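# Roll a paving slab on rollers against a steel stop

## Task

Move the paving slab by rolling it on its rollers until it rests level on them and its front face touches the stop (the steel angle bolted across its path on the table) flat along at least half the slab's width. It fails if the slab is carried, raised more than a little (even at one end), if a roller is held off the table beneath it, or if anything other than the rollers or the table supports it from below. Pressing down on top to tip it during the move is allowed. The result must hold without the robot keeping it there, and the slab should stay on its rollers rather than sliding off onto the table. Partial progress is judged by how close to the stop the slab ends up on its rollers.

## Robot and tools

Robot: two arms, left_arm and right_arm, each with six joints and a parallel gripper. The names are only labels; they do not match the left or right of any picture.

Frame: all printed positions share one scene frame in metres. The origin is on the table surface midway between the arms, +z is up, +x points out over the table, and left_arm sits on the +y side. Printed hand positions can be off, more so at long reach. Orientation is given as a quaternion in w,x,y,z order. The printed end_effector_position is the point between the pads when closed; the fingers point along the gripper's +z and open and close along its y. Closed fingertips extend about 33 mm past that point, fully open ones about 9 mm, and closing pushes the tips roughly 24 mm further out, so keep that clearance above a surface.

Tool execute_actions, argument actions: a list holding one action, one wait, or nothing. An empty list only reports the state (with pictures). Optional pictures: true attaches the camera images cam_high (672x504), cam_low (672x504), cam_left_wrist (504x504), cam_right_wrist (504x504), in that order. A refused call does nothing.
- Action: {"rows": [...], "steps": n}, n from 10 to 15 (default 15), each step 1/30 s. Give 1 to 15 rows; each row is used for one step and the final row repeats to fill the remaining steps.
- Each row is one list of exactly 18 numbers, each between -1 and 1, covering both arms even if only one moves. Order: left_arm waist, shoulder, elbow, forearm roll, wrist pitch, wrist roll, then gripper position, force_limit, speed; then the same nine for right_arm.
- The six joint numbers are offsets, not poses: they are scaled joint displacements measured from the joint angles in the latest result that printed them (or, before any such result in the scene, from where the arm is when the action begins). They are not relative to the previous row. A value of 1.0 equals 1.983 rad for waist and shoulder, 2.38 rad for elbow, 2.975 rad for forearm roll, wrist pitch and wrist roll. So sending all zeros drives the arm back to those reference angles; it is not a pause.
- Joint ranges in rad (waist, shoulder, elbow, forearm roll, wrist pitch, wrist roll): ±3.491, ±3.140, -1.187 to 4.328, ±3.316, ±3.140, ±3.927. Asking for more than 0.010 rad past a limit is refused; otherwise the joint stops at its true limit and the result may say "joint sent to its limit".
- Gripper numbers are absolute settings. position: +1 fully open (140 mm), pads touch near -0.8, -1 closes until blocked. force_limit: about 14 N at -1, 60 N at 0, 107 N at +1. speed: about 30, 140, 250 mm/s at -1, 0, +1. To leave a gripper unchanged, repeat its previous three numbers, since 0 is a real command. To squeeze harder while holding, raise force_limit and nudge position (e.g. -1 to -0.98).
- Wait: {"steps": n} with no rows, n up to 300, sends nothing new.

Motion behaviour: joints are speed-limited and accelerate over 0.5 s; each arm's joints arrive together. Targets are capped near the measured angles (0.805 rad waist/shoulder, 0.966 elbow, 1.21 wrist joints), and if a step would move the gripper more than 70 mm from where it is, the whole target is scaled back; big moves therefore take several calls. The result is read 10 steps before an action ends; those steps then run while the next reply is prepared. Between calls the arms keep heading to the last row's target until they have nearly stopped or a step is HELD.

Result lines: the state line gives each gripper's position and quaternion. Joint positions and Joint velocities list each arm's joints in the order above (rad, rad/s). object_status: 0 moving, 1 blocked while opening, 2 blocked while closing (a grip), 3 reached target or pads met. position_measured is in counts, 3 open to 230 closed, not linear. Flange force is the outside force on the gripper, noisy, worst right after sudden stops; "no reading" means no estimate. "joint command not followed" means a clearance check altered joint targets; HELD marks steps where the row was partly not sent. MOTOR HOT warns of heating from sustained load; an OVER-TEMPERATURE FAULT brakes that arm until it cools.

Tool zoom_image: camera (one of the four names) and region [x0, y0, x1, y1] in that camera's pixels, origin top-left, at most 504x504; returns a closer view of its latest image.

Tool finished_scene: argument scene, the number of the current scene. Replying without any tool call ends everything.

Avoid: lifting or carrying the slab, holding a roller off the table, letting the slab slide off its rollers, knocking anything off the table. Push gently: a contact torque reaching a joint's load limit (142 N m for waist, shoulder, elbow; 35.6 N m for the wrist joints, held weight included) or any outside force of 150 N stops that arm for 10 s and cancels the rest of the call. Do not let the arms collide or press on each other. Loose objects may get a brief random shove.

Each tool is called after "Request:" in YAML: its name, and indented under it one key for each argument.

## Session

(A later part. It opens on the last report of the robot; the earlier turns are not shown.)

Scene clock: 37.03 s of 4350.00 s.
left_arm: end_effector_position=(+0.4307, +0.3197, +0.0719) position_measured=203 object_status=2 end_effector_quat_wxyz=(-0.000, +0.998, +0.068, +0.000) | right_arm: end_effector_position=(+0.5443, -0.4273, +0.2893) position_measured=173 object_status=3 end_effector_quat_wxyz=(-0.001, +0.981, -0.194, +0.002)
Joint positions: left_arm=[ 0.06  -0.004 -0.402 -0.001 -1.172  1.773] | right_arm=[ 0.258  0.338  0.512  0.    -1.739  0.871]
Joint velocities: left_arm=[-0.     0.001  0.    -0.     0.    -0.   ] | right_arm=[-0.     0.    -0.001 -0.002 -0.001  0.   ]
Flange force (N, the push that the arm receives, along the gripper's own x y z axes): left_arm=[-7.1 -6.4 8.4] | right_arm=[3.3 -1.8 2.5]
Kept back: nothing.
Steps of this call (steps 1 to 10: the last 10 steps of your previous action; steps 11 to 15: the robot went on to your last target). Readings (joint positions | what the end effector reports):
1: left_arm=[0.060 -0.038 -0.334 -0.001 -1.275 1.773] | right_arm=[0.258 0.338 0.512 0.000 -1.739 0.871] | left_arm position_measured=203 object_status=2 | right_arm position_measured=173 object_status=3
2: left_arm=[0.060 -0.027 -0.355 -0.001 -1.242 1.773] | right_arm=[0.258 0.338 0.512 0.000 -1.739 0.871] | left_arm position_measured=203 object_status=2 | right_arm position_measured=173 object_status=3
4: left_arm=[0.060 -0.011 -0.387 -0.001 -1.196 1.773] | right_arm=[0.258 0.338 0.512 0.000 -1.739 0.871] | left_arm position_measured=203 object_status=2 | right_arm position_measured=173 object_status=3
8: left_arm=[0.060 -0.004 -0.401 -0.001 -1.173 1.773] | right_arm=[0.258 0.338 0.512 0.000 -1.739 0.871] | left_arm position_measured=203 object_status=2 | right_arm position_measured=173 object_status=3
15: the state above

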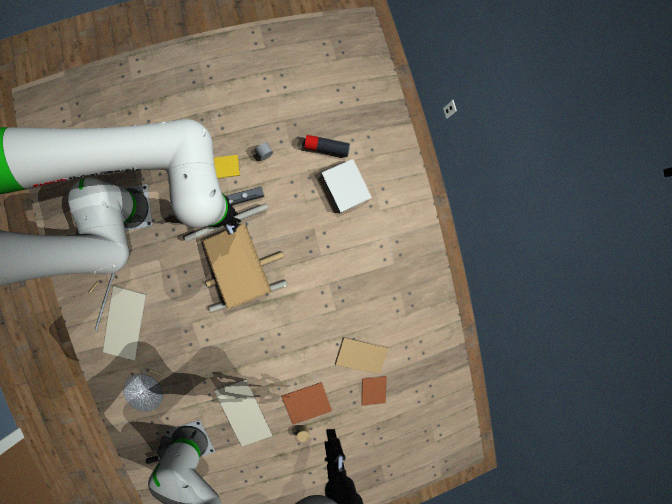

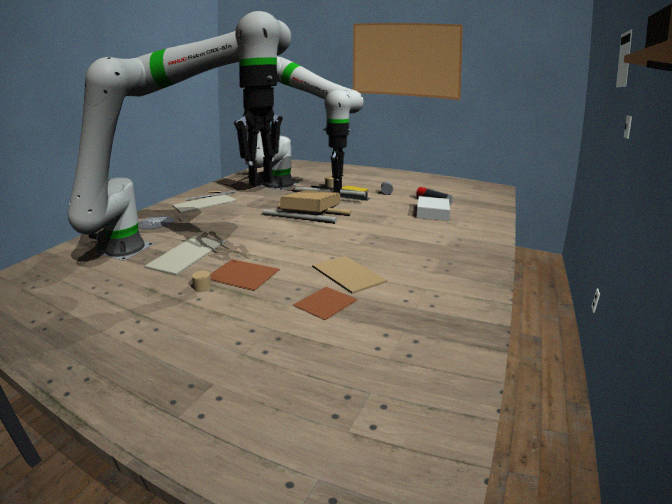

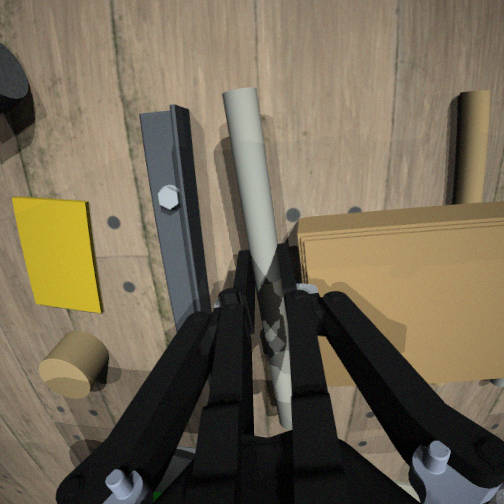

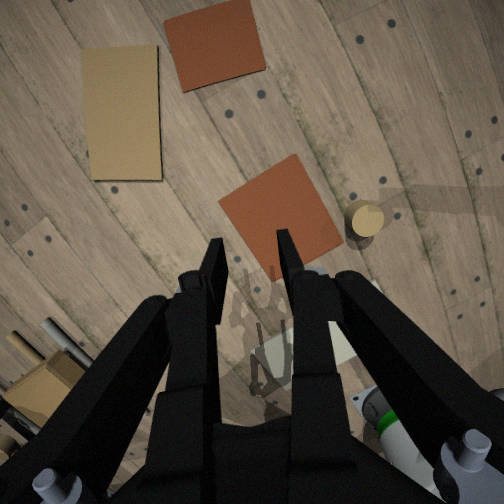

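Request:
execute_actions:
  actions:
    - {"rows":[[0.006,0.012,-0.021,0,0.025,0,-1,0,0,0,0,0,0,0,0,-0.35,0,0],[0.006,0.012,-0.021,0,0.025,0,-1,0,0,0,0,0,0,0,0,-0.35,0,0],[0.006,0.012,-0.021,0,0.025,0,-1,0,0,0,0,0,0,0,0,-0.35,0,0],[0.006,0.012,-0.021,0,0.025,0,-1,0,0,0,0,0,0,0,0,-0.35,0,0],[0.006,0.012,-0.021,0,0.025,0,-1,0,0,0,0,0,0,0,0,-0.35,0,0],[0.006,0.012,-0.021,0,0.025,0,-1,0,0,0,0,0,0,0,0,-0.35,0,0],[0.006,0.012,-0.021,0,0.025,0,-1,0,0,0,0,0,0,0,0,-0.35,0,0],[0.006,0.012,-0.021,0,0.025,0,-1,0,0,0,0,0,0,0,0,-0.35,0,0],[0.006,0.012,-0.021,0,0.025,0,-1,0,0,0,0,0,0,0,0,-0.35,0,0],[0.006,0.012,-0.021,0,0.025,0,-0.6,0,-1,0,0,0,0,0,0,-0.35,0,0]],"steps":15}

Request:
execute_actions:
  actions:
    - {"steps":20}
  pictures: true

Scene clock: 38.27 s of 4350.00 s.
left_arm: end_effector_position=(+0.4295, +0.3232, +0.0501) position_measured=203 object_status=2 end_effector_quat_wxyz=(-0.000, +0.997, +0.073, +0.000) | right_arm: end_effector_position=(+0.5443, -0.4273, +0.2893) position_measured=173 object_status=3 end_effector_quat_wxyz=(-0.001, +0.981, -0.194, +0.002)
Joint positions: left_arm=[ 0.069  0.014 -0.439 -0.001 -1.117  1.773] | right_arm=[ 0.258  0.338  0.512  0.    -1.739  0.871]
Joint velocities: left_arm=[ 0.062  0.126 -0.258  0.     0.377  0.   ] | right_arm=[-0.001  0.    -0.001 -0.001 -0.002 -0.   ]
Flange force (N, the push that the arm receives, along the gripper's own x y z axes): left_arm=[-2.8 -5.9 23.5] | right_arm=[2.4 -1.4 3.1]
Steps of this call (steps 1 to 15: the robot went on to your last target; steps 16 to 32: nothing new was sent; steps 33 to 37: the first 5 steps of this action). Readings (joint positions | what the end effector reports):
33: left_arm=[0.060 -0.004 -0.402 -0.001 -1.172 1.773] | right_arm=[0.258 0.338 0.512 0.000 -1.739 0.871] | left_arm position_measured=203 object_status=2 | right_arm position_measured=173 object_status=3
34: left_arm=[0.061 -0.002 -0.406 -0.001 -1.165 1.773] | right_arm=[0.258 0.338 0.512 0.000 -1.739 0.871] | left_arm position_measured=203 object_status=2 | right_arm position_measured=173 object_status=3
36: left_arm=[0.066 0.009 -0.429 -0.001 -1.132 1.773] | right_arm=[0.258 0.338 0.512 0.000 -1.739 0.871] | left_arm position_measured=203 object_status=2 | right_arm position_measured=173 object_status=3
37: the state above

Scene clock: 38.93 s of 4350.00 s.
left_arm: end_effector_position=(+0.4292, +0.3244, +0.0431) position_measured=203 object_status=2 end_effector_quat_wxyz=(-0.000, +0.997, +0.074, +0.001) | right_arm: end_effector_position=(+0.5443, -0.4273, +0.2893) position_measured=173 object_status=3 end_effector_quat_wxyz=(-0.001, +0.981, -0.194, +0.002)
Joint positions: left_arm=[ 0.072  0.02  -0.452 -0.001 -1.098  1.773] | right_arm=[ 0.258  0.338  0.512  0.    -1.739  0.871]
Joint velocities: left_arm=[ 0.     0.001  0.001  0.     0.001 -0.   ] | right_arm=[-0.001  0.     0.001 -0.    -0.002 -0.001]
Flange force (N, the push that the arm receives, along the gripper's own x y z axes): left_arm=[-11.7 -10.1 -20.7] | right_arm=[3.6 -2.1 1.3]
Kept back: nothing.
Steps of this call (steps 1 to 10: the last 10 steps of your previous action; steps 11 to 20: the robot went on to your last target). Readings (joint positions | what the end effector reports):
1: left_arm=[0.071 0.017 -0.446 -0.001 -1.107 1.773] | right_arm=[0.258 0.338 0.512 0.000 -1.739 0.871] | left_arm position_measured=203 object_status=2 | right_arm position_measured=173 object_status=3
2: left_arm=[0.071 0.019 -0.449 -0.001 -1.102 1.773] | right_arm=[0.258 0.338 0.512 0.000 -1.739 0.871] | left_arm position_measured=203 object_status=2 | right_arm position_measured=173 object_status=3
4: left_arm=[0.072 0.019 -0.451 -0.001 -1.099 1.773] | right_arm=[0.258 0.338 0.512 0.000 -1.739 0.871] | left_arm position_measured=203 object_status=2 | right_arm position_measured=173 object_status=3
8: left_arm=[0.072 0.020 -0.452 -0.001 -1.098 1.773] | right_arm=[0.258 0.338 0.512 0.000 -1.739 0.871] | left_arm position_measured=203 object_status=0 | right_arm position_measured=173 object_status=3
20: the state above

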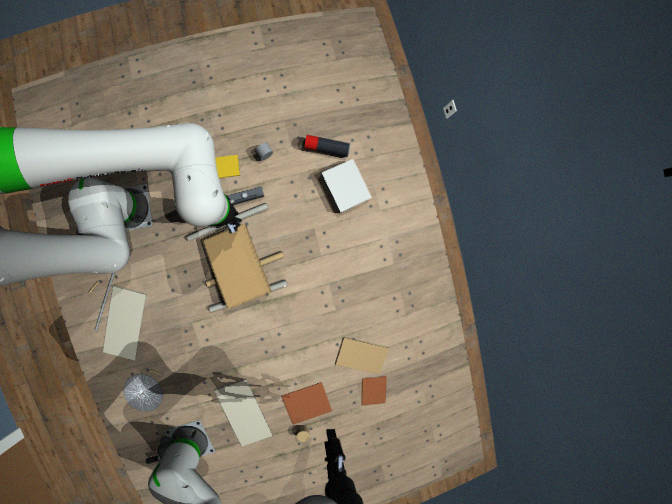

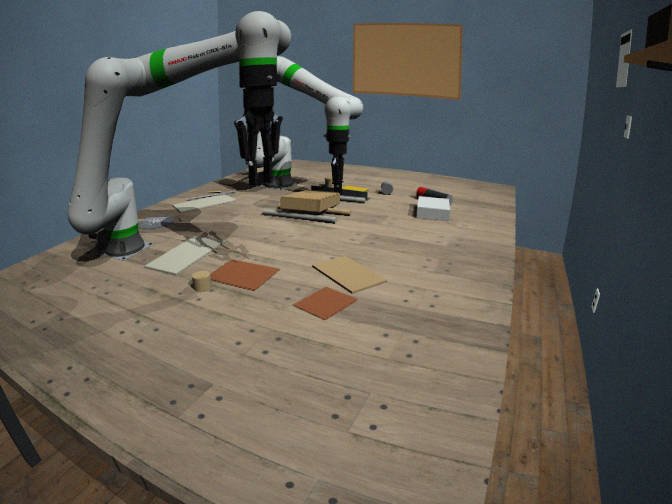

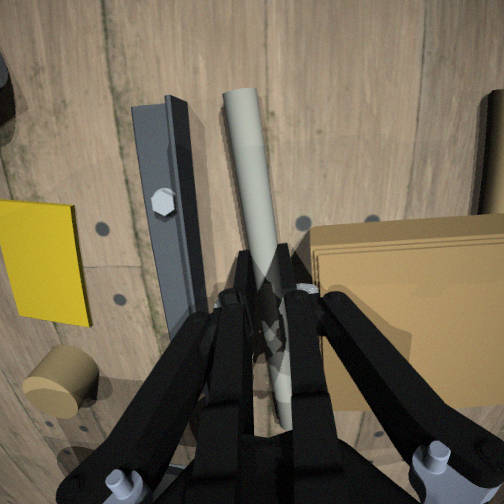

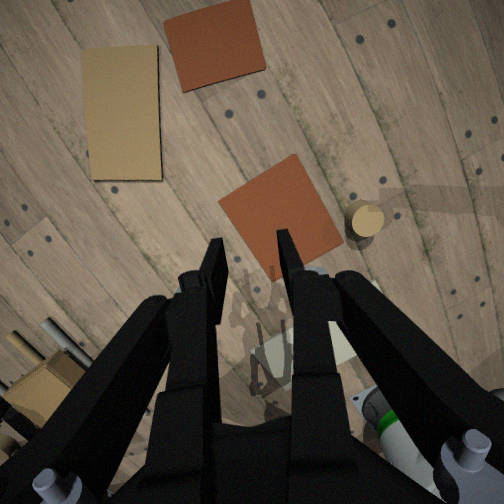

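Request:
execute_actions:
  actions:
    - {"rows":[[0,0,0,0,0,0,-0.6,0,0,0,0,0,0,0,0,-0.35,0,0],[0,0,0,0,0,0,-0.6,0,0,0,0,0,0,0,0,-0.35,0,0],[0,0,0,0,0,0,-0.6,0,0,0,0,0,0,0,0,-0.35,0,0],[0,0,0,0,0,0,-0.6,0,0,0,0,0,0,0,0,-0.35,0,0],[0,-0.022,0.042,0,-0.049,0,-0.6,0,0,0,0,0,0,0,0,-0.35,0,0]],"steps":15}

Request:
execute_actions:
  actions:
    - {"rows":[[0.037,-0.022,0.042,0,-0.049,-0.024,-1,0,0,0,0,0,0,0,0,-0.35,0,0]],"steps":15}

Request:
execute_actions:
  actions:
    - {"steps":20}
  pictures: true

Scene clock: 40.03 s of 4350.00 s.
left_arm: end_effector_position=(+0.4291, +0.3244, +0.0430) position_measured=203 object_status=2 end_effector_quat_wxyz=(-0.000, +0.997, +0.074, +0.001) | right_arm: end_effector_position=(+0.5443, -0.4273, +0.2893) position_measured=173 object_status=3 end_effector_quat_wxyz=(-0.001, +0.981, -0.194, +0.002)
Joint positions: left_arm=[ 0.072  0.02  -0.452 -0.001 -1.098  1.773] | right_arm=[ 0.258  0.338  0.512  0.    -1.739  0.871]
Joint velocities: left_arm=[-0.001 -0.001  0.02   0.    -0.037 -0.001] | right_arm=[ 0.001 -0.001  0.     0.001 -0.     0.001]
Flange force (N, the push that the arm receives, along the gripper's own x y z axes): left_arm=[-12.6 -11.0 -25.5] | right_arm=[3.1 -2.1 1.9]
Steps of this call (steps 1 to 15: the robot went on to your last target; steps 16 to 28: nothing new was sent; steps 29 to 33: the first 5 steps of this action). Readings (joint positions | what the end effector reports):
29: left_arm=[0.072 0.020 -0.452 -0.001 -1.098 1.773] | right_arm=[0.258 0.338 0.512 0.000 -1.739 0.871] | left_arm position_measured=203 object_status=2 | right_arm position_measured=173 object_status=3
30: left_arm=[0.072 0.020 -0.452 -0.001 -1.098 1.773] | right_arm=[0.258 0.338 0.512 0.000 -1.739 0.871] | left_arm position_measured=203 object_status=2 | right_arm position_measured=173 object_status=3
32: left_arm=[0.072 0.020 -0.452 -0.001 -1.098 1.773] | right_arm=[0.258 0.338 0.512 0.000 -1.739 0.871] | left_arm position_measured=203 object_status=2 | right_arm position_measured=173 object_status=3
33: the state above

Scene clock: 40.53 s of 4350.00 s.
left_arm: end_effector_position=(+0.4393, +0.3389, +0.1296) position_measured=203 object_status=0 end_effector_quat_wxyz=(-0.000, +0.997, +0.075, -0.001) | right_arm: end_effector_position=(+0.5443, -0.4273, +0.2893) position_measured=173 object_status=3 end_effector_quat_wxyz=(-0.001, +0.981, -0.194, +0.002)
Joint positions: left_arm=[ 0.11  -0.046 -0.301 -0.001 -1.318  1.737] | right_arm=[ 0.258  0.338  0.512  0.    -1.739  0.871]
Joint velocities: left_arm=[ 0.446 -0.271  0.611  0.    -0.855 -0.424] | right_arm=[-0.001  0.     0.001  0.002  0.002  0.001]
Flange force (N, the push that the arm receives, along the gripper's own x y z axes): left_arm=[-2.6 0.7 21.2] | right_arm=[1.4 -1.0 3.3]
Steps of this call (steps 1 to 10: the last 10 steps of your previous action; steps 11 to 15: the first 5 steps of this action, its rows measured from where the robot was after step 10). Readings (joint positions | what the end effector reports):
10: left_arm=[0.072 -0.024 -0.353 -0.001 -1.243 1.773] | right_arm=[0.258 0.338 0.512 0.000 -1.739 0.871] | left_arm position_measured=203 object_status=2 | right_arm position_measured=173 object_status=3
11: left_arm=[0.072 -0.024 -0.352 -0.001 -1.244 1.773] | right_arm=[0.258 0.338 0.512 0.000 -1.739 0.871] | left_arm position_measured=203 object_status=0 | right_arm position_measured=173 object_status=3
12: left_arm=[0.075 -0.026 -0.348 -0.001 -1.250 1.770] | right_arm=[0.258 0.338 0.512 0.000 -1.739 0.871] | left_arm position_measured=203 object_status=0 | right_arm position_measured=173 object_status=3
14: left_arm=[0.095 -0.037 -0.321 -0.001 -1.289 1.751] | right_arm=[0.258 0.338 0.512 0.000 -1.739 0.871] | left_arm position_measured=203 object_status=0 | right_arm position_measured=173 object_status=3
15: the state above

Scene clock: 41.20 s of 4350.00 s.
left_arm: end_effector_position=(+0.4414, +0.3531, +0.1582) position_measured=203 object_status=2 end_effector_quat_wxyz=(-0.000, +0.997, +0.075, -0.002) | right_arm: end_effector_position=(+0.5443, -0.4273, +0.2893) position_measured=173 object_status=3 end_effector_quat_wxyz=(-0.001, +0.981, -0.194, +0.002)
Joint positions: left_arm=[ 0.146 -0.067 -0.253 -0.001 -1.389  1.702] | right_arm=[ 0.258  0.338  0.512  0.    -1.739  0.871]
Joint velocities: left_arm=[ 0.001 -0.     0.    -0.     0.    -0.002] | right_arm=[ 0.     0.001  0.001  0.    -0.     0.001]
Flange force (N, the push that the arm receives, along the gripper's own x y z axes): left_arm=[-8.0 -7.2 9.9] | right_arm=[4.0 -2.5 1.6]
Kept back: nothing.
Steps of this call (steps 1 to 10: the last 10 steps of your previous action; steps 11 to 20: the robot went on to your last target). Readings (joint positions | what the end effector reports):
1: left_arm=[0.123 -0.054 -0.282 -0.001 -1.345 1.723] | right_arm=[0.258 0.338 0.512 0.000 -1.739 0.871] | left_arm position_measured=203 object_status=2 | right_arm position_measured=173 object_status=3
2: left_arm=[0.134 -0.061 -0.268 -0.001 -1.365 1.713] | right_arm=[0.258 0.338 0.512 0.000 -1.739 0.871] | left_arm position_measured=203 object_status=2 | right_arm position_measured=173 object_status=3
4: left_arm=[0.144 -0.066 -0.255 -0.001 -1.385 1.703] | right_arm=[0.258 0.338 0.512 0.000 -1.739 0.871] | left_arm position_measured=203 object_status=2 | right_arm position_measured=173 object_status=3
8: left_arm=[0.145 -0.067 -0.253 -0.001 -1.388 1.702] | right_arm=[0.258 0.338 0.512 0.000 -1.739 0.871] | left_arm position_measured=203 object_status=2 | right_arm position_measured=173 object_status=3
20: the state above

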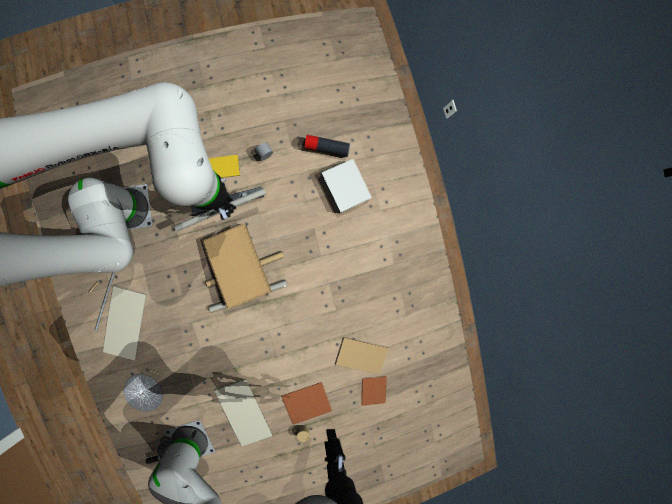

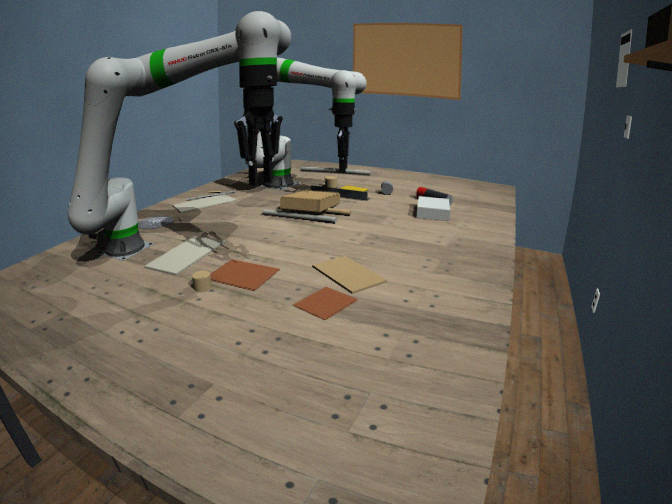

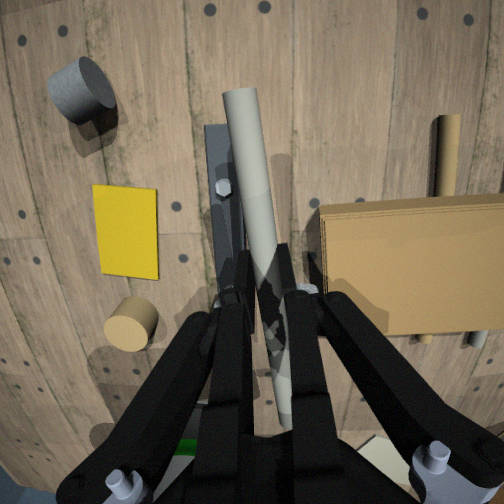

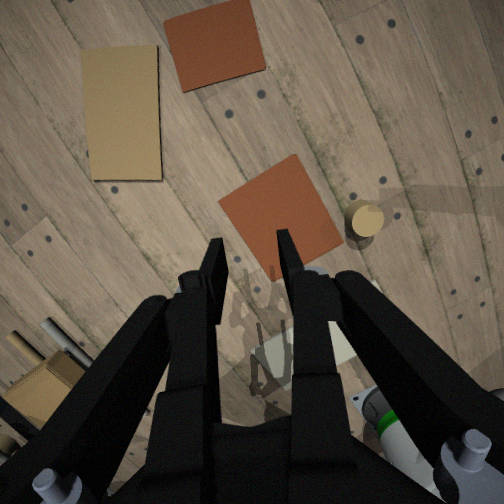

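Request:
execute_actions:
  actions:
    - {"rows":[[-0.046,0,0,0,0,0.03,-1,0,0,0,0,0,0,0,0,-0.35,0,0],[-0.046,0,0,0,0,0.03,-1,0,0,0,0,0,0,0,0,-0.35,0,0],[-0.046,0,0,0,0,0.03,-1,0,0,0,0,0,0,0,0,-0.35,0,0],[-0.046,0,0,0,0,0.03,-1,0,0,0,0,0,0,0,0,-0.35,0,0],[-0.046,0,0,0,0,0.03,-1,0,0,0,0,0,0,0,0,-0.35,0,0],[-0.046,0,0,0,0,0.03,-1,0,0,0,0,0,0,0,0,-0.35,0,0],[-0.046,0.042,-0.081,0,0.095,0.03,-1,0,0,0,0,0,0,0,0,-0.35,0,0]],"steps":15}

Request:
execute_actions:
  actions:
    - {"steps":20}

Request:
execute_actions:
  actions:
    - {"rows":[[0,0,0,0,0,0,-0.42,0,0,0,0,0,0,0,0,-0.35,0,0]],"steps":12}

Request:
execute_actions:
  actions:
    - {"steps":15}
  pictures: true

Scene clock: 42.07 s of 4350.00 s.
left_arm: end_effector_position=(+0.4351, +0.3340, +0.1582) position_measured=203 object_status=2 end_effector_quat_wxyz=(-0.000, +0.997, +0.075, -0.002) | right_arm: end_effector_position=(+0.5443, -0.4273, +0.2893) position_measured=173 object_status=3 end_effector_quat_wxyz=(-0.001, +0.981, -0.194, +0.002)
Joint positions: left_arm=[ 0.097 -0.067 -0.253 -0.001 -1.389  1.749] | right_arm=[ 0.258  0.338  0.512  0.    -1.739  0.871]
Joint velocities: left_arm=[-0.557 -0.002  0.    -0.    -0.002  0.532] | right_arm=[ 0.    -0.001  0.001 -0.001 -0.001  0.   ]
Flange force (N, the push that the arm receives, along the gripper's own x y z axes): left_arm=[-3.2 -6.8 8.2] | right_arm=[3.7 -2.6 2.1]
Steps of this call (steps 1 to 15: the robot went on to your last target; steps 16 to 21: nothing new was sent; steps 22 to 26: the first 5 steps of this action). Readings (joint positions | what the end effector reports):
22: left_arm=[0.145 -0.067 -0.253 -0.001 -1.389 1.702] | right_arm=[0.258 0.338 0.512 0.000 -1.739 0.871] | left_arm position_measured=203 object_status=2 | right_arm position_measured=173 object_status=3
23: left_arm=[0.141 -0.067 -0.253 -0.001 -1.389 1.705] | right_arm=[0.258 0.338 0.512 0.000 -1.739 0.871] | left_arm position_measured=203 object_status=2 | right_arm position_measured=173 object_status=3
25: left_arm=[0.116 -0.067 -0.253 -0.001 -1.389 1.730] | right_arm=[0.258 0.338 0.512 0.000 -1.739 0.871] | left_arm position_measured=203 object_status=2 | right_arm position_measured=173 object_status=3
26: the state above

Scene clock: 42.73 s of 4350.00 s.
left_arm: end_effector_position=(+0.4276, +0.3175, +0.0470) position_measured=203 object_status=2 end_effector_quat_wxyz=(+0.000, +0.997, +0.074, +0.002) | right_arm: end_effector_position=(+0.5443, -0.4273, +0.2893) position_measured=173 object_status=3 end_effector_quat_wxyz=(-0.001, +0.981, -0.194, +0.002)
Joint positions: left_arm=[ 0.054  0.016 -0.445 -0.001 -1.106  1.791] | right_arm=[ 0.258  0.338  0.512  0.    -1.739  0.871]
Joint velocities: left_arm=[-0.001 -0.    -0.002 -0.     0.001 -0.001] | right_arm=[-0.001  0.    -0.002  0.001 -0.001 -0.   ]
Flange force (N, the push that the arm receives, along the gripper's own x y z axes): left_arm=[-1.8 -2.5 7.7] | right_arm=[2.4 -2.4 2.0]
Kept back: nothing.
Steps of this call (steps 1 to 10: the last 10 steps of your previous action; steps 11 to 20: the robot went on to your last target). Readings (joint positions | what the end effector reports):
1: left_arm=[0.080 -0.067 -0.253 -0.001 -1.389 1.765] | right_arm=[0.258 0.338 0.512 0.000 -1.739 0.871] | left_arm position_measured=203 object_status=2 | right_arm position_measured=173 object_status=3
2: left_arm=[0.068 -0.067 -0.253 -0.001 -1.389 1.778] | right_arm=[0.258 0.338 0.512 0.000 -1.739 0.871] | left_arm position_measured=203 object_status=2 | right_arm position_measured=173 object_status=3
4: left_arm=[0.059 -0.063 -0.264 -0.000 -1.370 1.785] | right_arm=[0.258 0.338 0.512 0.000 -1.739 0.871] | left_arm position_measured=203 object_status=2 | right_arm position_measured=173 object_status=3
8: left_arm=[0.058 -0.025 -0.350 -0.000 -1.246 1.786] | right_arm=[0.258 0.338 0.512 0.000 -1.739 0.871] | left_arm position_measured=203 object_status=2 | right_arm position_measured=173 object_status=3
20: the state above

Scene clock: 42.80 s of 4350.00 s.
left_arm: end_effector_position=(+0.4276, +0.3175, +0.0470) position_measured=203 object_status=0 end_effector_quat_wxyz=(+0.000, +0.997, +0.074, +0.002) | right_arm: end_effector_position=(+0.5443, -0.4273, +0.2893) position_measured=173 object_status=3 end_effector_quat_wxyz=(-0.001, +0.981, -0.194, +0.002)
Joint positions: left_arm=[ 0.054  0.016 -0.445 -0.001 -1.106  1.791] | right_arm=[ 0.258  0.338  0.512  0.    -1.739  0.871]
Joint velocities: left_arm=[-0.001  0.001  0.    -0.    -0.     0.   ] | right_arm=[ 0.     0.    -0.     0.001 -0.001  0.001]
Flange force (N, the push that the arm receives, along the gripper's own x y z axes): left_arm=[-8.3 -10.6 6.9] | right_arm=[2.1 -1.2 2.7]
Steps of this call (steps 1 to 2: the first 2 steps of this action). Readings (joint positions | what the end effector reports):
1: left_arm=[0.054 0.016 -0.445 -0.001 -1.106 1.791] | right_arm=[0.258 0.338 0.512 0.000 -1.739 0.871] | left_arm position_measured=203 object_status=0 | right_arm position_measured=173 object_status=3
2: the state above

Scene clock: 43.30 s of 4350.00 s.
left_arm: end_effector_position=(+0.4276, +0.3175, +0.0470) position_measured=182 object_status=3 end_effector_quat_wxyz=(+0.000, +0.997, +0.074, +0.002) | right_arm: end_effector_position=(+0.5443, -0.4273, +0.2893) position_measured=173 object_status=3 end_effector_quat_wxyz=(-0.001, +0.981, -0.194, +0.002)
Joint positions: left_arm=[ 0.054  0.016 -0.445 -0.001 -1.106  1.791] | right_arm=[ 0.258  0.338  0.512  0.    -1.739  0.871]
Joint velocities: left_arm=[-0.001  0.002  0.001  0.     0.    -0.   ] | right_arm=[-0.001  0.     0.    -0.     0.001  0.   ]
Flange force (N, the push that the arm receives, along the gripper's own x y z axes): left_arm=[-6.2 -5.5 6.6] | right_arm=[0.6 -1.0 4.1]
Kept back: nothing.
Steps of this call (steps 1 to 10: the last 10 steps of your previous action; steps 11 to 15: the robot went on to your last target). Readings (joint positions | what the end effector reports):
1: left_arm=[0.054 0.016 -0.445 -0.001 -1.106 1.791] | right_arm=[0.258 0.338 0.512 0.000 -1.739 0.871] | left_arm position_measured=191 object_status=0 | right_arm position_measured=173 object_status=3
2: left_arm=[0.054 0.016 -0.445 -0.001 -1.106 1.791] | right_arm=[0.258 0.338 0.512 0.000 -1.739 0.871] | left_arm position_measured=184 object_status=0 | right_arm position_measured=173 object_status=3
4: left_arm=[0.054 0.016 -0.445 -0.001 -1.106 1.791] | right_arm=[0.258 0.338 0.512 0.000 -1.739 0.871] | left_arm position_measured=182 object_status=0 | right_arm position_measured=173 object_status=3
8: left_arm=[0.054 0.016 -0.445 -0.001 -1.106 1.791] | right_arm=[0.258 0.338 0.512 0.000 -1.739 0.871] | left_arm position_measured=182 object_status=0 | right_arm position_measured=173 object_status=3
15: the state above
All arms were judged still, so your last target was given up. Only a new action makes them travel on or press farther. Fingers that are still opening or closing keep moving.

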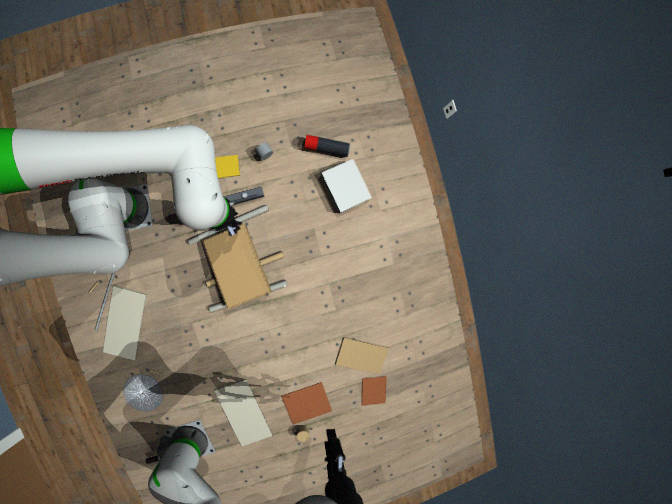

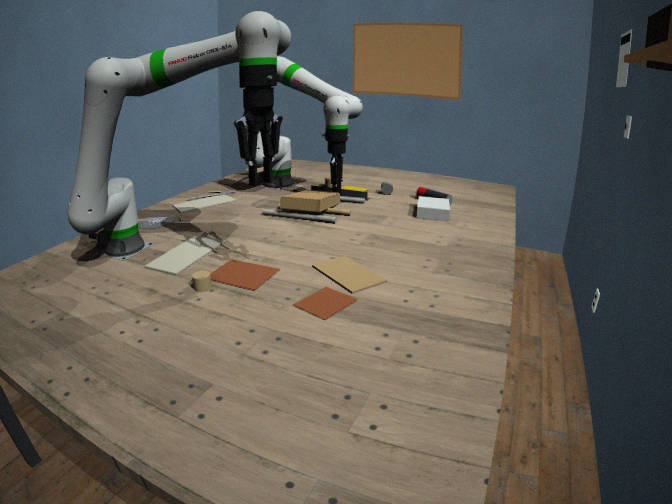

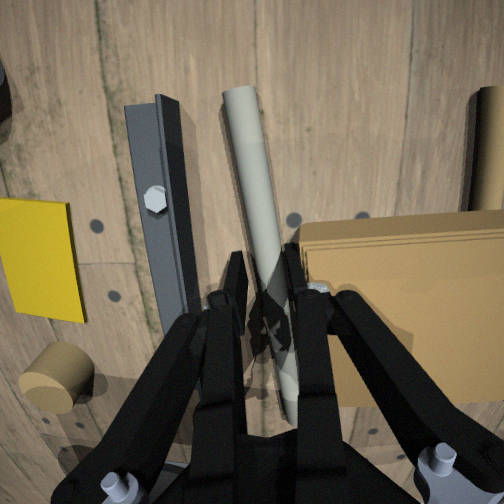

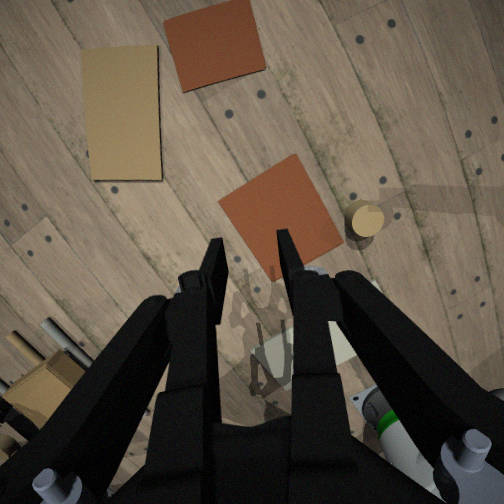

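Request:
execute_actions:
  actions:
    - {"rows":[[0,-0.022,0.042,0,-0.049,0,-0.42,0,0,0,0,0,0,0,0,-0.35,0,0],[0,-0.022,0.042,0,-0.049,0,-0.42,0,0,0,0,0,0,0,0,-0.35,0,0],[0,-0.022,0.042,0,-0.049,0,-0.42,0,0,0,0,0,0,0,0,-0.35,0,0],[0,-0.022,0.042,0,-0.049,0,-0.42,0,0,0,0,0,0,0,0,-0.35,0,0],[0,-0.022,0.042,0,-0.049,0,-0.42,0,0,0,0,0,0,0,0,-0.35,0,0],[0,-0.022,0.042,0,-0.049,0,-0.42,0,0,0,0,0,0,0,0,-0.35,0,0],[0,-0.022,0.042,0,-0.049,0,-0.42,0,0,0,0,0,0,0,0,-0.35,0,0],[0,-0.022,0.042,0,-0.049,0,-0.42,0,0,0,0,0,0,0,0,-0.35,0,0],[0.039,-0.022,0.042,0,-0.049,-0.026,-1,0,0,0,0,0,0,0,0,-0.35,0,0]],"steps":15}

Request:
execute_actions:
  actions:
    - {"steps":20}
  pictures: true

Scene clock: 44.13 s of 4350.00 s.
left_arm: end_effector_position=(+0.4309, +0.3173, +0.0753) position_measured=182 object_status=3 end_effector_quat_wxyz=(-0.000, +0.997, +0.074, +0.001) | right_arm: end_effector_position=(+0.5443, -0.4273, +0.2893) position_measured=173 object_status=3 end_effector_quat_wxyz=(-0.001, +0.981, -0.194, +0.002)
Joint positions: left_arm=[ 0.054 -0.006 -0.395 -0.001 -1.18   1.791] | right_arm=[ 0.258  0.338  0.512  0.    -1.739  0.871]
Joint velocities: left_arm=[-0.    -0.276  0.616 -0.    -0.863  0.   ] | right_arm=[-0.     0.    -0.002 -0.003 -0.    -0.   ]
Flange force (N, the push that the arm receives, along the gripper's own x y z axes): left_arm=[-2.5 -5.0 16.5] | right_arm=[2.6 -2.0 2.8]
Steps of this call (steps 1 to 20: nothing new was sent; steps 21 to 25: the first 5 steps of this action). Readings (joint positions | what the end effector reports):
21: left_arm=[0.054 0.016 -0.445 -0.001 -1.107 1.791] | right_arm=[0.258 0.338 0.512 0.000 -1.739 0.871] | left_arm position_measured=182 object_status=3 | right_arm position_measured=173 object_status=3
22: left_arm=[0.054 0.015 -0.441 -0.001 -1.113 1.791] | right_arm=[0.258 0.338 0.512 0.000 -1.739 0.871] | left_arm position_measured=182 object_status=3 | right_arm position_measured=173 object_status=3
24: left_arm=[0.054 0.003 -0.415 -0.001 -1.151 1.791] | right_arm=[0.258 0.338 0.512 0.000 -1.739 0.871] | left_arm position_measured=182 object_status=3 | right_arm position_measured=173 object_status=3
25: the state above

Scene clock: 44.80 s of 4350.00 s.
left_arm: end_effector_position=(+0.4434, +0.3476, +0.1039) position_measured=233 object_status=3 end_effector_quat_wxyz=(-0.000, +0.997, +0.074, +0.001) | right_arm: end_effector_position=(+0.5443, -0.4273, +0.2893) position_measured=173 object_status=3 end_effector_quat_wxyz=(-0.001, +0.981, -0.194, +0.002)
Joint positions: left_arm=[ 0.132 -0.028 -0.345 -0.001 -1.252  1.714] | right_arm=[ 0.258  0.338  0.512  0.    -1.739  0.871]
Joint velocities: left_arm=[ 0.     0.    -0.001  0.    -0.001  0.001] | right_arm=[-0.001 -0.001 -0.001 -0.     0.001  0.   ]
Flange force (N, the push that the arm receives, along the gripper's own x y z axes): left_arm=[-8.6 -6.5 9.0] | right_arm=[3.8 -2.3 2.7]
Kept back: nothing.
Steps of this call (steps 1 to 10: the last 10 steps of your previous action; steps 11 to 20: the robot went on to your last target). Readings (joint positions | what the end effector reports):
1: left_arm=[0.054 -0.014 -0.376 -0.001 -1.207 1.791] | right_arm=[0.258 0.338 0.512 0.000 -1.739 0.871] | left_arm position_measured=182 object_status=3 | right_arm position_measured=173 object_status=3
2: left_arm=[0.054 -0.021 -0.361 -0.001 -1.228 1.791] | right_arm=[0.258 0.338 0.512 0.000 -1.739 0.871] | left_arm position_measured=182 object_status=3 | right_arm position_measured=173 object_status=3
4: left_arm=[0.054 -0.027 -0.348 -0.001 -1.248 1.791] | right_arm=[0.258 0.338 0.512 0.000 -1.739 0.871] | left_arm position_measured=182 object_status=0 | right_arm position_measured=173 object_status=3
8: left_arm=[0.100 -0.027 -0.346 -0.001 -1.251 1.745] | right_arm=[0.258 0.338 0.512 0.000 -1.739 0.871] | left_arm position_measured=209 object_status=0 | right_arm position_measured=173 object_status=3
20: the state above

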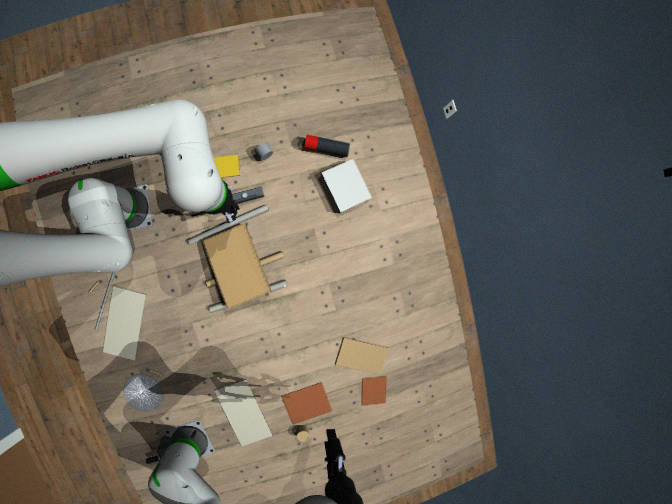

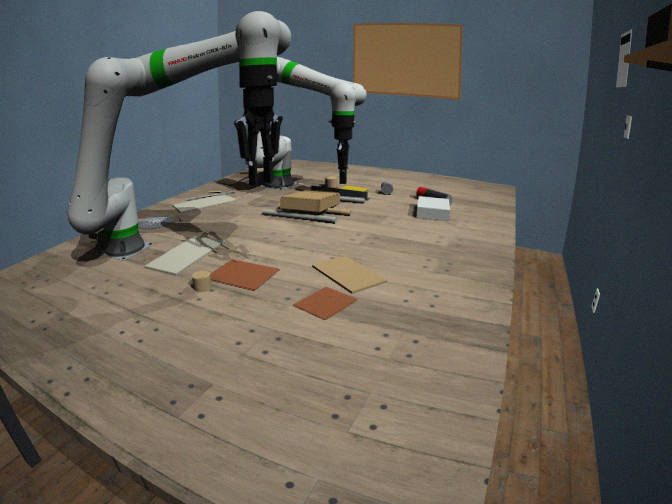

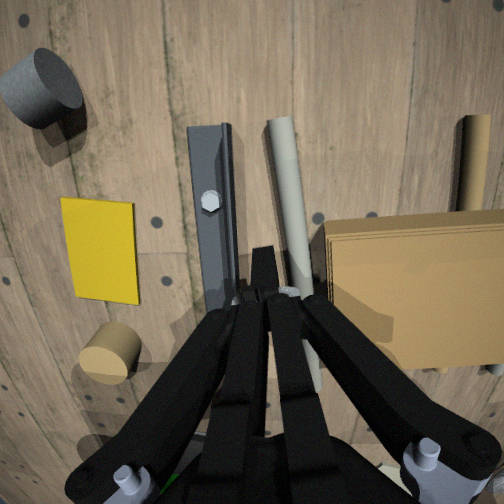

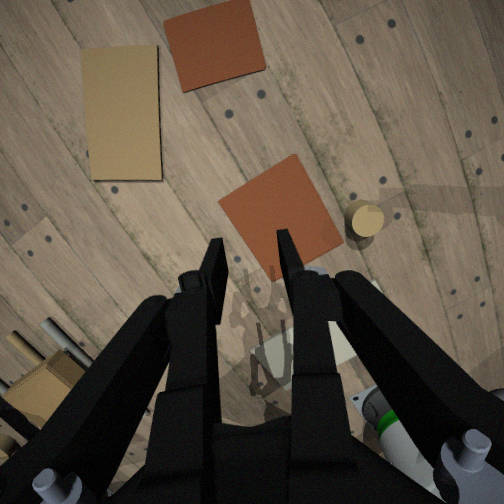

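Request:
execute_actions:
  actions:
    - {"rows":[[0,0.02,-0.039,0,0.045,0,-1,0,0,0,0,0,0,0,0,-0.35,0,0]],"steps":15}

Request:
execute_actions:
  actions:
    - {"steps":12}

Request:
execute_actions:
  actions:
    - {"rows":[[-0.007,0,0,0,0,0.005,-1,0,0,0,0,0,0,0,0,-0.35,0,0],[-0.007,0,0,0,0,0.005,-1,0,0,0,0,0,0,0,0,-0.35,0,0],[-0.014,0,0,0,0,0.009,-1,0,0,0,0,0,0,0,0,-0.35,0,0],[-0.014,0,0,0,0,0.009,-1,0,0,0,0,0,0,0,0,-0.35,0,0],[-0.021,0,0,0,0,0.014,-1,0,0,0,0,0,0,0,0,-0.35,0,0],[-0.021,0,0,0,0,0.014,-1,0,0,0,0,0,0,0,0,-0.35,0,0],[-0.028,0,0,0,0,0.019,-1,0,0,0,0,0,0,0,0,-0.35,0,0],[-0.028,0,0,0,0,0.019,-1,0,0,0,0,0,0,0,0,-0.35,0,0],[-0.035,0,0,0,0,0.023,-1,0,0,0,0,0,0,0,0,-0.35,0,0]],"steps":15}

Request:
execute_actions:
  actions:
    - {"steps":15}
  pictures: true

Scene clock: 45.77 s of 4350.00 s.
left_arm: end_effector_position=(+0.4420, +0.3475, +0.0755) position_measured=233 object_status=3 end_effector_quat_wxyz=(-0.000, +0.997, +0.074, +0.001) | right_arm: end_effector_position=(+0.5443, -0.4273, +0.2893) position_measured=173 object_status=3 end_effector_quat_wxyz=(-0.001, +0.981, -0.194, +0.002)
Joint positions: left_arm=[ 0.132 -0.007 -0.395 -0.    -1.179  1.714] | right_arm=[ 0.258  0.338  0.512  0.    -1.739  0.871]
Joint velocities: left_arm=[-0.     0.258 -0.578 -0.     0.795 -0.   ] | right_arm=[ 0.    -0.     0.001  0.     0.002 -0.   ]
Flange force (N, the push that the arm receives, along the gripper's own x y z axes): left_arm=[-5.5 -5.2 7.0] | right_arm=[3.1 -2.4 2.5]
Steps of this call (steps 1 to 15: the robot went on to your last target; steps 16 to 24: nothing new was sent; steps 25 to 29: the first 5 steps of this action). Readings (joint positions | what the end effector reports):
25: left_arm=[0.132 -0.028 -0.345 -0.001 -1.252 1.714] | right_arm=[0.258 0.338 0.512 0.000 -1.739 0.871] | left_arm position_measured=233 object_status=3 | right_arm position_measured=173 object_status=3
26: left_arm=[0.132 -0.027 -0.349 -0.000 -1.246 1.714] | right_arm=[0.258 0.338 0.512 0.000 -1.739 0.871] | left_arm position_measured=233 object_status=3 | right_arm position_measured=173 object_status=3
28: left_arm=[0.132 -0.015 -0.375 -0.000 -1.207 1.714] | right_arm=[0.258 0.338 0.512 0.000 -1.739 0.871] | left_arm position_measured=233 object_status=3 | right_arm position_measured=173 object_status=3
29: the state above

Scene clock: 46.17 s of 4350.00 s.
left_arm: end_effector_position=(+0.4388, +0.3476, +0.0513) position_measured=233 object_status=3 end_effector_quat_wxyz=(-0.000, +0.997, +0.074, +0.001) | right_arm: end_effector_position=(+0.5443, -0.4273, +0.2893) position_measured=173 object_status=3 end_effector_quat_wxyz=(-0.001, +0.981, -0.194, +0.002)
Joint positions: left_arm=[ 0.132  0.012 -0.438 -0.001 -1.118  1.714] | right_arm=[ 0.258  0.338  0.512  0.    -1.739  0.871]
Joint velocities: left_arm=[ 0.     0.001  0.    -0.     0.001  0.   ] | right_arm=[-0.     0.     0.     0.001  0.    -0.001]
Flange force (N, the push that the arm receives, along the gripper's own x y z axes): left_arm=[-4.8 -4.3 7.7] | right_arm=[3.1 -2.4 2.0]
Kept back: nothing.
Steps of this call (steps 1 to 10: the last 10 steps of your previous action; steps 11 to 12: the robot went on to your last target). Readings (joint positions | what the end effector reports):
1: left_arm=[0.132 0.001 -0.413 -0.000 -1.155 1.714] | right_arm=[0.258 0.338 0.512 0.000 -1.739 0.871] | left_arm position_measured=233 object_status=3 | right_arm position_measured=173 object_status=3
2: left_arm=[0.132 0.007 -0.425 -0.000 -1.137 1.714] | right_arm=[0.258 0.338 0.512 0.000 -1.739 0.871] | left_arm position_measured=233 object_status=3 | right_arm position_measured=173 object_status=3
4: left_arm=[0.132 0.011 -0.436 -0.001 -1.121 1.714] | right_arm=[0.258 0.338 0.512 0.000 -1.739 0.871] | left_arm position_measured=233 object_status=3 | right_arm position_measured=173 object_status=3
8: left_arm=[0.132 0.012 -0.438 -0.001 -1.118 1.714] | right_arm=[0.258 0.338 0.512 0.000 -1.739 0.871] | left_arm position_measured=233 object_status=3 | right_arm position_measured=173 object_status=3
12: the state above

Scene clock: 46.33 s of 4350.00 s.
left_arm: end_effector_position=(+0.4363, +0.3401, +0.0513) position_measured=233 object_status=3 end_effector_quat_wxyz=(-0.000, +0.997, +0.074, +0.001) | right_arm: end_effector_position=(+0.5443, -0.4273, +0.2893) position_measured=173 object_status=3 end_effector_quat_wxyz=(-0.001, +0.981, -0.194, +0.002)
Joint positions: left_arm=[ 0.112  0.012 -0.438 -0.001 -1.118  1.732] | right_arm=[ 0.258  0.338  0.512  0.    -1.739  0.871]
Joint velocities: left_arm=[-0.173  0.001  0.    -0.     0.001  0.166] | right_arm=[ 0.    -0.     0.001 -0.001 -0.    -0.001]
Flange force (N, the push that the arm receives, along the gripper's own x y z axes): left_arm=[-5.5 -4.6 8.2] | right_arm=[2.1 -1.9 3.1]
Steps of this call (steps 1 to 5: the first 5 steps of this action). Readings (joint positions | what the end effector reports):
1: left_arm=[0.131 0.012 -0.438 -0.001 -1.118 1.714] | right_arm=[0.258 0.338 0.512 0.000 -1.739 0.871] | left_arm position_measured=233 object_status=3 | right_arm position_measured=173 object_status=3
2: left_arm=[0.128 0.012 -0.438 -0.001 -1.118 1.717] | right_arm=[0.258 0.338 0.512 0.000 -1.739 0.871] | left_arm position_measured=233 object_status=3 | right_arm position_measured=173 object_status=3
4: left_arm=[0.118 0.012 -0.438 -0.001 -1.118 1.727] | right_arm=[0.258 0.338 0.512 0.000 -1.739 0.871] | left_arm position_measured=233 object_status=3 | right_arm position_measured=173 object_status=3
5: the state above

Scene clock: 46.83 s of 4350.00 s.
left_arm: end_effector_position=(+0.4294, +0.3205, +0.0516) position_measured=233 object_status=3 end_effector_quat_wxyz=(+0.000, +0.997, +0.074, +0.002) | right_arm: end_effector_position=(+0.5443, -0.4273, +0.2893) position_measured=173 object_status=3 end_effector_quat_wxyz=(-0.001, +0.981, -0.194, +0.002)
Joint positions: left_arm=[ 0.062  0.012 -0.437 -0.    -1.118  1.782] | right_arm=[ 0.258  0.338  0.512  0.    -1.739  0.871]
Joint velocities: left_arm=[-0.    -0.001  0.001  0.001 -0.     0.001] | right_arm=[-0.001 -0.     0.001  0.     0.001  0.001]
Flange force (N, the push that the arm receives, along the gripper's own x y z axes): left_arm=[33.2 -19.9 -62.7] | right_arm=[3.1 -2.0 2.0]
Kept back: nothing.
Steps of this call (steps 1 to 10: the last 10 steps of your previous action; steps 11 to 15: the robot went on to your last target). Readings (joint positions | what the end effector reports):
1: left_arm=[0.106 0.012 -0.438 -0.001 -1.118 1.739] | right_arm=[0.258 0.338 0.512 0.000 -1.739 0.871] | left_arm position_measured=233 object_status=3 | right_arm position_measured=173 object_status=3
2: left_arm=[0.100 0.012 -0.438 -0.001 -1.118 1.745] | right_arm=[0.258 0.338 0.512 0.000 -1.739 0.871] | left_arm position_measured=233 object_status=3 | right_arm position_measured=173 object_status=3
4: left_arm=[0.086 0.012 -0.438 -0.001 -1.118 1.759] | right_arm=[0.258 0.338 0.512 0.000 -1.739 0.871] | left_arm position_measured=233 object_status=3 | right_arm position_measured=173 object_status=3
8: left_arm=[0.065 0.012 -0.438 -0.000 -1.117 1.779] | right_arm=[0.258 0.338 0.512 0.000 -1.739 0.871] | left_arm position_measured=233 object_status=3 | right_arm position_measured=173 object_status=3
15: the state above

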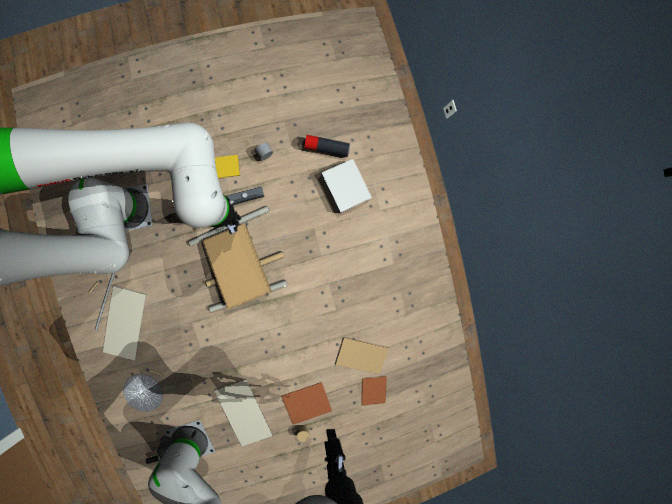

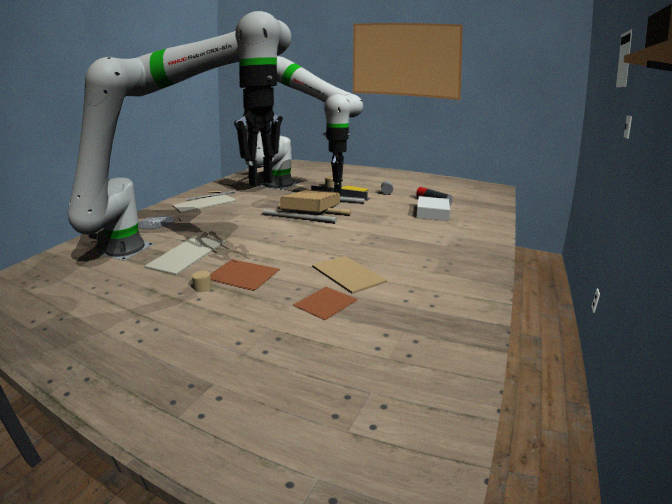

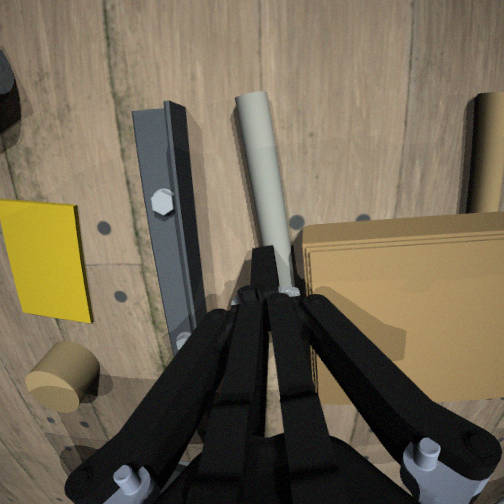

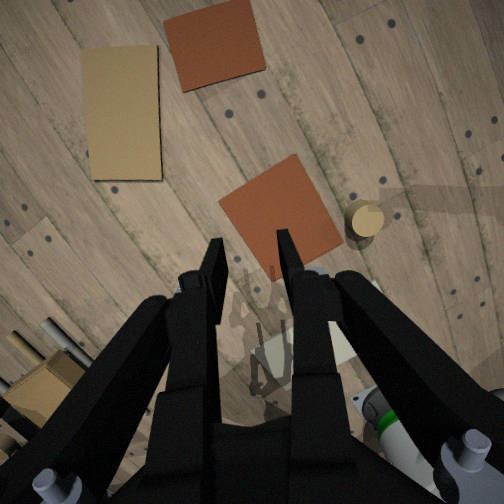

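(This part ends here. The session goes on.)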